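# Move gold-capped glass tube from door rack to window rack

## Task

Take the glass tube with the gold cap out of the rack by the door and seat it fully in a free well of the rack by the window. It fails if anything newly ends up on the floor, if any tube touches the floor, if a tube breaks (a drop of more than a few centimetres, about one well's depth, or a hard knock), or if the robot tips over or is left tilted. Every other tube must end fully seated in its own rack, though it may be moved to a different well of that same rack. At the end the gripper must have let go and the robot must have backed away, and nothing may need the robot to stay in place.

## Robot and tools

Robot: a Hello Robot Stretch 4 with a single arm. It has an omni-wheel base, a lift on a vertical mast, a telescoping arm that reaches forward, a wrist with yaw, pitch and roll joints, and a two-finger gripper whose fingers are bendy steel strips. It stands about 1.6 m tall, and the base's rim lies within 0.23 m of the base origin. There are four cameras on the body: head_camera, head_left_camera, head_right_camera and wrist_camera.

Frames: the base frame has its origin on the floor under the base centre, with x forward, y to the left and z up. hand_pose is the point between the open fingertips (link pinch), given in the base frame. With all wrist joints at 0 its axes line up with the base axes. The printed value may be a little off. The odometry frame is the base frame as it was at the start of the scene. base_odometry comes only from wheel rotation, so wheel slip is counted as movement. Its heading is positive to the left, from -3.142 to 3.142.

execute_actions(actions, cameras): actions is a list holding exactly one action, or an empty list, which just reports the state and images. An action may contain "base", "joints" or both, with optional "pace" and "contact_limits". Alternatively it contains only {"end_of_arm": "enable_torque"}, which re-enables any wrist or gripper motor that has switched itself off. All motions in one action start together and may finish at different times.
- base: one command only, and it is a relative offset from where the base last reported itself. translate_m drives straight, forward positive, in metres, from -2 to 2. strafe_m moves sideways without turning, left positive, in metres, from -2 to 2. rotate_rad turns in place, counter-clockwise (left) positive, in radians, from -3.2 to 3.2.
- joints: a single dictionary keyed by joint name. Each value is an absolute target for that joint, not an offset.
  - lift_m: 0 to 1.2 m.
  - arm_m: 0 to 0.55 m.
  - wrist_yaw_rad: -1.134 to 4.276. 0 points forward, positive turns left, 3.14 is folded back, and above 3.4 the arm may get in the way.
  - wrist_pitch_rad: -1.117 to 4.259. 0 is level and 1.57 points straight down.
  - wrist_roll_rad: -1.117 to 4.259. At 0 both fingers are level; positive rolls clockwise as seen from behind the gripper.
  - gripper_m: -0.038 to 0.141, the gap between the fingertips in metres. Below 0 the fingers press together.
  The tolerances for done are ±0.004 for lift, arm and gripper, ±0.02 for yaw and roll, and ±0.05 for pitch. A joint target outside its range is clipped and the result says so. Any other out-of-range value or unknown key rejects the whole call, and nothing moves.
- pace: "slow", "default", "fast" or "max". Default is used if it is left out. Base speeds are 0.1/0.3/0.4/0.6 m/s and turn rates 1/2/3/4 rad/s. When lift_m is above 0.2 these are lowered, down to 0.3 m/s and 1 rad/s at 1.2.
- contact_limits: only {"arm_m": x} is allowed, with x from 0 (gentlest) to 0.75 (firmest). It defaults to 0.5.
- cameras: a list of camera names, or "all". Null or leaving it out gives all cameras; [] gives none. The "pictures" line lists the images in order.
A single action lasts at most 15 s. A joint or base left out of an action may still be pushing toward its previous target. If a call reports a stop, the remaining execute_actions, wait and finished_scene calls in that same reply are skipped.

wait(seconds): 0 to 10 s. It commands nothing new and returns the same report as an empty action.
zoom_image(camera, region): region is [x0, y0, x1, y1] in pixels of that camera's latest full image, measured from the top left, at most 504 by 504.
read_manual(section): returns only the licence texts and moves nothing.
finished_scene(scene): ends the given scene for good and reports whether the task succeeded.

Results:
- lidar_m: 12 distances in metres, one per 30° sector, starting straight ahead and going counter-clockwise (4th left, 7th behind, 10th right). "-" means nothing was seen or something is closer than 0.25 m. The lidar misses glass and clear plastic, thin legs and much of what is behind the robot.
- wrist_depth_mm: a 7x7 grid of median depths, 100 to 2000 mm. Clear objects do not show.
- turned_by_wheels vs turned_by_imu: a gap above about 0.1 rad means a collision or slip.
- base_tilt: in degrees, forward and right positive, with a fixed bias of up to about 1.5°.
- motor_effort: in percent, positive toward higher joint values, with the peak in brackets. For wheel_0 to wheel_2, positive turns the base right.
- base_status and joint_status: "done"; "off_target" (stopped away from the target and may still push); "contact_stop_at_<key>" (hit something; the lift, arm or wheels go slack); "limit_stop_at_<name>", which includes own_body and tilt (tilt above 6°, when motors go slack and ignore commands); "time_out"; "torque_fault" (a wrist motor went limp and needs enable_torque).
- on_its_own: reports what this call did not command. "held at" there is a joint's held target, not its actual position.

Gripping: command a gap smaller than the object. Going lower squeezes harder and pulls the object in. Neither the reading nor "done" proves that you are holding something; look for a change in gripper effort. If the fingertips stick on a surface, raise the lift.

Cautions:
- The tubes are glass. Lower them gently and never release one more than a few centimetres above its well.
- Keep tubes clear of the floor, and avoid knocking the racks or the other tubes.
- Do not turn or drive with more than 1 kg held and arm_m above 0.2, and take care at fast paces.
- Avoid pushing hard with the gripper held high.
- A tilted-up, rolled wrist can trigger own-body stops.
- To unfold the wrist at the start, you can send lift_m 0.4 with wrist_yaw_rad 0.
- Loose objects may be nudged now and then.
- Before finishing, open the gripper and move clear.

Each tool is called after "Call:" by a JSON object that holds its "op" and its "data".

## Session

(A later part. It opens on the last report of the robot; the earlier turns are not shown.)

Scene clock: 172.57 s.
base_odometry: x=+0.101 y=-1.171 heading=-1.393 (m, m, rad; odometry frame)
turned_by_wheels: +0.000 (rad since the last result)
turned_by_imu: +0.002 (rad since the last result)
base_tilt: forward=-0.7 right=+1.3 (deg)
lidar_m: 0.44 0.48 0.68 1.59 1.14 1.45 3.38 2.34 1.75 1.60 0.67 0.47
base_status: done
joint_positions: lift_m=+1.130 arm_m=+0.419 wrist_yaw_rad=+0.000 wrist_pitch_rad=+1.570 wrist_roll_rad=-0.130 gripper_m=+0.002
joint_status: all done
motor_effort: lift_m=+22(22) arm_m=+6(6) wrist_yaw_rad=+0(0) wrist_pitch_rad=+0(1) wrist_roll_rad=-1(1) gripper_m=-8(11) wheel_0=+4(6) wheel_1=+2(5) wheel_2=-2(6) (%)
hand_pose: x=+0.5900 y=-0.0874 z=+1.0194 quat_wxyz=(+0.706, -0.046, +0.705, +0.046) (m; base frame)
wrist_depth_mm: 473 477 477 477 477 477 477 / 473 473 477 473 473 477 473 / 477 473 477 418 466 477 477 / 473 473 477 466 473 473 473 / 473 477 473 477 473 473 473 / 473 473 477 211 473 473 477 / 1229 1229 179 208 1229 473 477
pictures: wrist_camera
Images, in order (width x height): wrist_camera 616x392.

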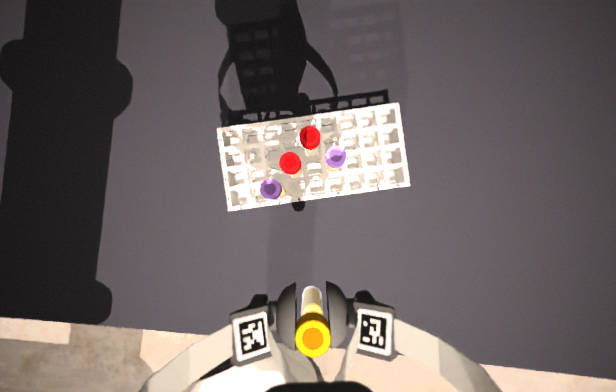

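Call:
{"op": "execute_actions", "data": {"actions": [{"base":{"strafe_m":-0.078},"joints":{"arm_m":0.527,"wrist_roll_rad":-0.27},"pace":"slow"}], "cameras": []}}

Call:
{"op": "execute_actions", "data": {"actions": [{"joints":{"lift_m":1.055},"pace":"slow"}], "cameras": ["wrist_camera"]}}

Call:
{"op": "zoom_image", "data": {"camera": "wrist_camera", "region": [140, 150, 420, 392]}}

Scene clock: 183.63 s.
base_odometry: x=+0.024 y=-1.184 heading=-1.393 (m, m, rad; odometry frame)
turned_by_wheels: +0.000 (rad since the last result)
turned_by_imu: +0.000 (rad since the last result)
base_tilt: forward=-0.7 right=+1.3 (deg)
lidar_m: 0.44 0.48 0.64 1.67 1.22 1.56 3.38 2.20 1.67 1.49 0.67 0.48
base_status: done
joint_positions: lift_m=+1.130 arm_m=+0.526 wrist_yaw_rad=+0.000 wrist_pitch_rad=+1.570 wrist_roll_rad=-0.270 gripper_m=+0.002
joint_status: all done
motor_effort: lift_m=+23(23) arm_m=+6(6) wrist_yaw_rad=+1(0) wrist_pitch_rad=+1(0) wrist_roll_rad=-1(7) gripper_m=-9(11) wheel_0=+3(9) wheel_1=-5(6) wheel_2=+0(1) (%)
hand_pose: x=+0.6970 y=-0.0874 z=+1.0194 quat_wxyz=(+0.701, -0.095, +0.700, +0.095) (m; base frame)
wrist_depth_mm: 477 477 477 473 473 477 473 / 477 477 473 477 473 477 473 / 477 477 477 473 473 473 473 / 473 473 462 473 477 473 473 / 477 477 430 466 477 473 473 / 477 473 473 210 473 473 473 / 473 473 179 208 473 473 473
pictures: none
No camera images: the call's "cameras" was empty. Leave "cameras" out to get every camera's image.

Scene clock: 185.13 s.
base_odometry: x=+0.024 y=-1.184 heading=-1.393 (m, m, rad; odometry frame)
turned_by_wheels: +0.000 (rad since the last result)
turned_by_imu: +0.000 (rad since the last result)
base_tilt: forward=-0.8 right=+1.3 (deg)
lidar_m: 0.45 0.48 0.65 1.67 1.23 1.58 3.39 2.21 1.67 1.50 0.66 0.49
base_status: not commanded
joint_positions: lift_m=+1.055 arm_m=+0.526 wrist_yaw_rad=+0.000 wrist_pitch_rad=+1.570 wrist_roll_rad=-0.270 gripper_m=+0.002
joint_status: all done
motor_effort: lift_m=+15(21) arm_m=+6(6) wrist_yaw_rad=-1(0) wrist_pitch_rad=-1(1) wrist_roll_rad=+1(2) gripper_m=-11(9) wheel_0=+3(3) wheel_1=-5(5) wheel_2=+0(0) (%)
hand_pose: x=+0.6970 y=-0.0874 z=+0.9451 quat_wxyz=(+0.701, -0.095, +0.700, +0.095) (m; base frame)
wrist_depth_mm: 402 404 402 402 402 402 402 / 404 399 402 402 402 402 402 / 402 402 402 399 402 399 399 / 402 373 387 402 399 399 399 / 402 345 343 392 399 399 399 / 399 399 373 211 399 399 402 / 399 399 179 208 399 399 399
pictures: wrist_camera
Images, in order (width x height): wrist_camera 616x392.

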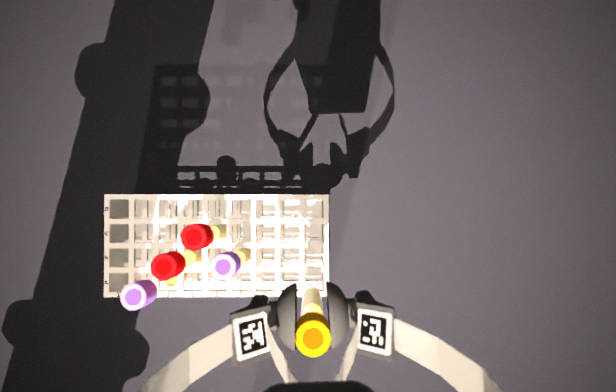

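Region (140, 150, 420, 392) of wrist_camera's 616x392 image, scaled by 1.800; it fills the top 436 rows of this view, and the rest is white.

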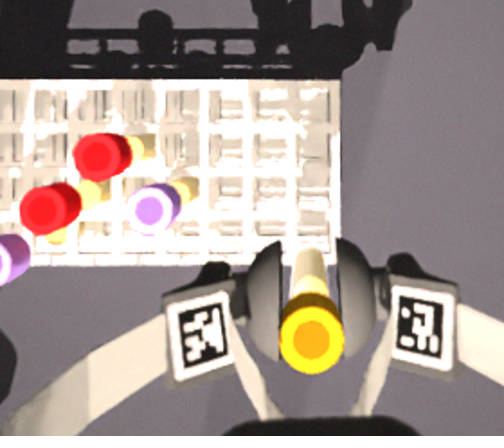

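Call:
{"op": "execute_actions", "data": {"actions": [{"base":{"strafe_m":-0.004},"pace":"slow"}], "cameras": ["wrist_camera"]}}

Call:
{"op": "execute_actions", "data": {"actions": [{"joints":{"lift_m":1.02},"pace":"slow"}], "cameras": ["wrist_camera"]}}

Scene clock: 196.77 s.
base_odometry: x=+0.021 y=-1.185 heading=-1.393 (m, m, rad; odometry frame)
turned_by_wheels: +0.000 (rad since the last result)
turned_by_imu: +0.000 (rad since the last result)
base_tilt: forward=-0.7 right=+1.2 (deg)
lidar_m: 0.45 0.48 0.65 1.67 1.23 1.57 3.38 2.19 1.66 1.51 0.65 0.48
base_status: done
joint_positions: lift_m=+1.055 arm_m=+0.526 wrist_yaw_rad=+0.000 wrist_pitch_rad=+1.570 wrist_roll_rad=-0.270 gripper_m=+0.002
joint_status: not commanded
motor_effort: lift_m=+15(15) arm_m=+6(6) wrist_yaw_rad=+0(1) wrist_pitch_rad=+0(0) wrist_roll_rad=+0(2) gripper_m=-10(10) wheel_0=+3(6) wheel_1=-3(7) wheel_2=+0(1) (%)
hand_pose: x=+0.6970 y=-0.0874 z=+0.9451 quat_wxyz=(+0.701, -0.095, +0.700, +0.095) (m; base frame)
wrist_depth_mm: 402 404 402 399 404 402 402 / 402 402 402 402 402 402 397 / 404 399 402 402 399 399 402 / 402 392 392 399 399 399 399 / 402 373 370 394 402 399 399 / 399 399 402 211 399 399 399 / 399 399 179 208 399 399 402
pictures: wrist_camera
Images, in order (width x height): wrist_camera 616x392.

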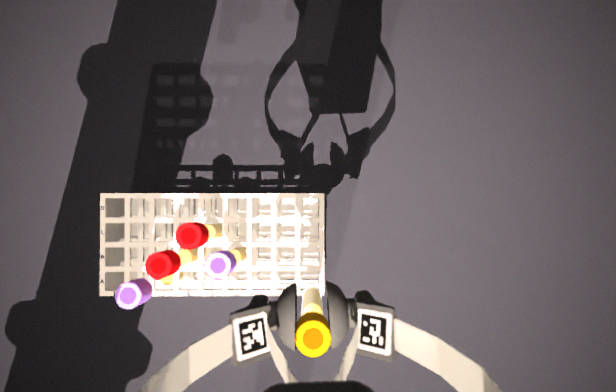

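Scene clock: 197.90 s.
base_odometry: x=+0.021 y=-1.185 heading=-1.393 (m, m, rad; odometry frame)
turned_by_wheels: +0.000 (rad since the last result)
turned_by_imu: +0.000 (rad since the last result)
base_tilt: forward=-0.7 right=+1.3 (deg)
lidar_m: 0.45 0.48 0.65 1.70 1.24 1.55 3.38 2.21 1.68 1.52 0.65 0.50
base_status: not commanded
joint_positions: lift_m=+1.020 arm_m=+0.526 wrist_yaw_rad=+0.000 wrist_pitch_rad=+1.570 wrist_roll_rad=-0.270 gripper_m=+0.002
joint_status: all done
motor_effort: lift_m=+14(14) arm_m=+6(6) wrist_yaw_rad=+0(1) wrist_pitch_rad=+0(1) wrist_roll_rad=-2(2) gripper_m=-12(11) wheel_0=+3(3) wheel_1=-3(3) wheel_2=+0(0) (%)
hand_pose: x=+0.6971 y=-0.0874 z=+0.9101 quat_wxyz=(+0.701, -0.095, +0.700, +0.095) (m; base frame)
wrist_depth_mm: 368 368 368 368 366 368 366 / 368 366 368 368 366 366 366 / 366 368 366 366 366 366 364 / 366 351 357 366 368 366 364 / 368 310 309 310 366 366 366 / 364 342 334 213 366 364 366 / 366 364 179 208 364 364 364
pictures: wrist_camera
Images, in order (width x height): wrist_camera 616x392.

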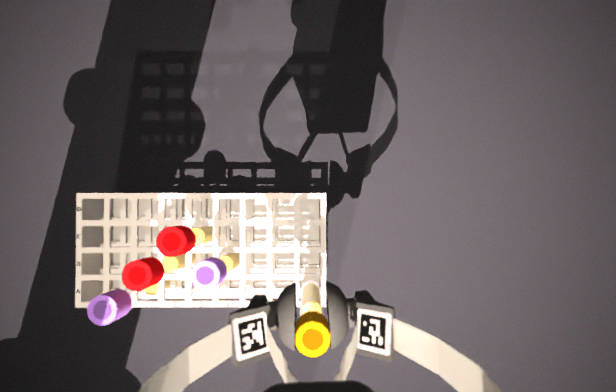

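Cap depth unchanged, so it's entering.

Call:
{"op": "execute_actions", "data": {"actions": [{"joints":{"lift_m":0.992},"pace":"slow"}], "cameras": []}}

Call:
{"op": "execute_actions", "data": {"actions": [{"joints":{"gripper_m":0.03}}], "cameras": []}}

Call:
{"op": "execute_actions", "data": {"actions": [{"joints":{"lift_m":1.08}}], "cameras": []}}

Call:
{"op": "execute_actions", "data": {"actions": [{"joints":{"arm_m":0.35}}], "cameras": ["wrist_camera","head_right_camera"]}}

Scene clock: 206.27 s.
base_odometry: x=+0.021 y=-1.185 heading=-1.393 (m, m, rad; odometry frame)
turned_by_wheels: +0.000 (rad since the last result)
turned_by_imu: +0.000 (rad since the last result)
base_tilt: forward=-0.6 right=+1.2 (deg)
lidar_m: 0.45 0.48 0.65 1.68 1.24 1.55 3.37 2.21 1.67 1.51 0.65 0.48
base_status: not commanded
joint_positions: lift_m=+0.992 arm_m=+0.526 wrist_yaw_rad=+0.000 wrist_pitch_rad=+1.570 wrist_roll_rad=-0.270 gripper_m=+0.002
joint_status: all done
motor_effort: lift_m=+14(13) arm_m=+6(6) wrist_yaw_rad=-1(0) wrist_pitch_rad=+1(1) wrist_roll_rad=+1(2) gripper_m=-10(10) wheel_0=+3(3) wheel_1=-3(3) wheel_2=+0(0) (%)
hand_pose: x=+0.6971 y=-0.0874 z=+0.8821 quat_wxyz=(+0.701, -0.095, +0.700, +0.095) (m; base frame)
wrist_depth_mm: 340 340 340 340 340 340 338 / 340 340 338 340 338 340 338 / 338 340 338 340 338 336 336 / 338 325 330 338 338 338 338 / 340 282 289 315 338 338 336 / 338 291 281 212 338 338 336 / 338 338 179 208 338 338 336
pictures: none
No camera images: the call's "cameras" was empty. Leave "cameras" out to get every camera's image.

Scene clock: 207.30 s.
base_odometry: x=+0.021 y=-1.185 heading=-1.393 (m, m, rad; odometry frame)
turned_by_wheels: +0.000 (rad since the last result)
turned_by_imu: +0.000 (rad since the last result)
base_tilt: forward=-0.7 right=+1.3 (deg)
lidar_m: 0.45 0.48 0.66 1.67 1.23 1.55 3.41 2.22 1.66 1.51 0.68 0.48
base_status: not commanded
joint_positions: lift_m=+0.992 arm_m=+0.526 wrist_yaw_rad=+0.000 wrist_pitch_rad=+1.570 wrist_roll_rad=-0.270 gripper_m=+0.030
joint_status: all done
motor_effort: lift_m=+14(14) arm_m=+6(6) wrist_yaw_rad=+0(0) wrist_pitch_rad=+1(0) wrist_roll_rad=-1(1) gripper_m=-5(10) wheel_0=+3(3) wheel_1=-3(3) wheel_2=+0(0) (%)
hand_pose: x=+0.6971 y=-0.0874 z=+0.8821 quat_wxyz=(+0.701, -0.095, +0.700, +0.095) (m; base frame)
wrist_depth_mm: 340 338 340 340 338 340 338 / 340 340 340 340 340 338 340 / 340 340 340 338 338 340 336 / 338 325 330 340 338 338 336 / 338 281 287 307 338 338 338 / 338 290 281 236 338 338 338 / 338 338 190 220 338 336 336
pictures: none
No camera images: the call's "cameras" was empty. Leave "cameras" out to get every camera's image.

Scene clock: 208.67 s.
base_odometry: x=+0.021 y=-1.185 heading=-1.393 (m, m, rad; odometry frame)
turned_by_wheels: +0.000 (rad since the last result)
turned_by_imu: +0.000 (rad since the last result)
base_tilt: forward=-0.7 right=+1.3 (deg)
lidar_m: 0.45 0.48 0.67 1.68 1.24 1.56 3.40 2.22 1.67 1.52 0.67 0.47
base_status: not commanded
joint_positions: lift_m=+1.080 arm_m=+0.526 wrist_yaw_rad=+0.000 wrist_pitch_rad=+1.570 wrist_roll_rad=-0.270 gripper_m=+0.030
joint_status: all done
motor_effort: lift_m=+23(25) arm_m=+6(6) wrist_yaw_rad=+0(0) wrist_pitch_rad=+0(1) wrist_roll_rad=+0(2) gripper_m=-4(4) wheel_0=+3(3) wheel_1=-3(3) wheel_2=+0(0) (%)
hand_pose: x=+0.6971 y=-0.0874 z=+0.9694 quat_wxyz=(+0.701, -0.095, +0.700, +0.095) (m; base frame)
wrist_depth_mm: 427 424 427 427 427 427 427 / 427 427 427 427 427 427 424 / 424 427 424 427 424 427 424 / 424 427 394 424 424 427 424 / 424 397 368 418 427 424 424 / 427 424 424 368 424 424 421 / 424 424 190 424 424 424 421
pictures: none
No camera images: the call's "cameras" was empty. Leave "cameras" out to get every camera's image.

Scene clock: 210.27 s.
base_odometry: x=+0.021 y=-1.185 heading=-1.393 (m, m, rad; odometry frame)
turned_by_wheels: +0.000 (rad since the last result)
turned_by_imu: +0.000 (rad since the last result)
base_tilt: forward=-0.7 right=+1.2 (deg)
lidar_m: 0.46 0.48 0.66 1.68 1.24 1.55 3.40 2.19 1.66 1.49 0.67 0.48
base_status: not commanded
joint_positions: lift_m=+1.080 arm_m=+0.351 wrist_yaw_rad=+0.000 wrist_pitch_rad=+1.570 wrist_roll_rad=-0.270 gripper_m=+0.030
joint_status: all done
motor_effort: lift_m=+23(23) arm_m=-6(6) wrist_yaw_rad=+0(1) wrist_pitch_rad=-1(0) wrist_roll_rad=+0(1) gripper_m=-3(5) wheel_0=+4(3) wheel_1=-3(3) wheel_2=+0(0) (%)
hand_pose: x=+0.5221 y=-0.0874 z=+0.9694 quat_wxyz=(+0.701, -0.095, +0.700, +0.095) (m; base frame)
wrist_depth_mm: 427 427 368 373 427 424 427 / 424 427 370 370 427 427 424 / 427 427 427 424 427 424 427 / 427 427 424 427 427 424 424 / 1182 424 424 424 427 424 424 / 1182 1182 1182 427 424 424 424 / 1182 1160 190 960 1182 1182 1182
pictures: head_right_camera, wrist_camera
Images, in order (width x height): head_right_camera 420x672, wrist_camera 616x392.

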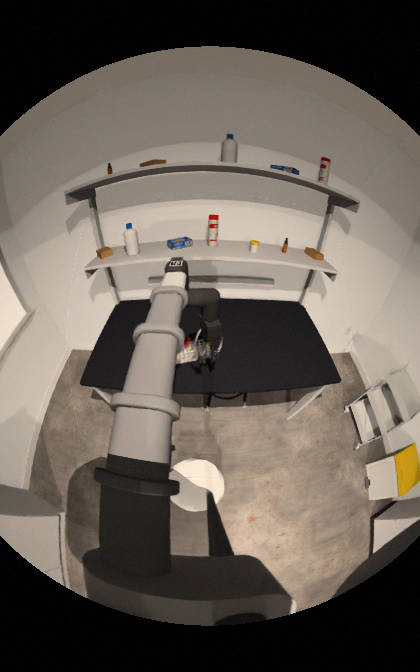

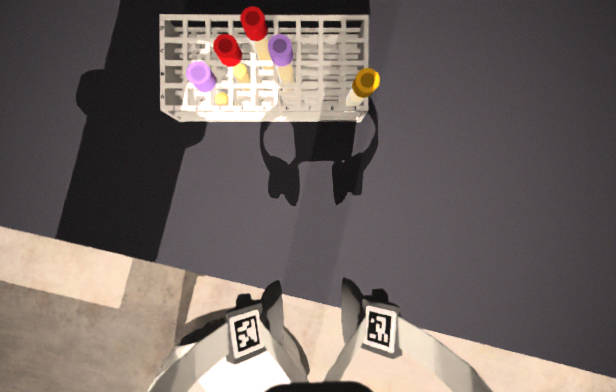

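Call:
{"op": "finished_scene", "data": {"scene": 1}}

The scene is finished: the task was done.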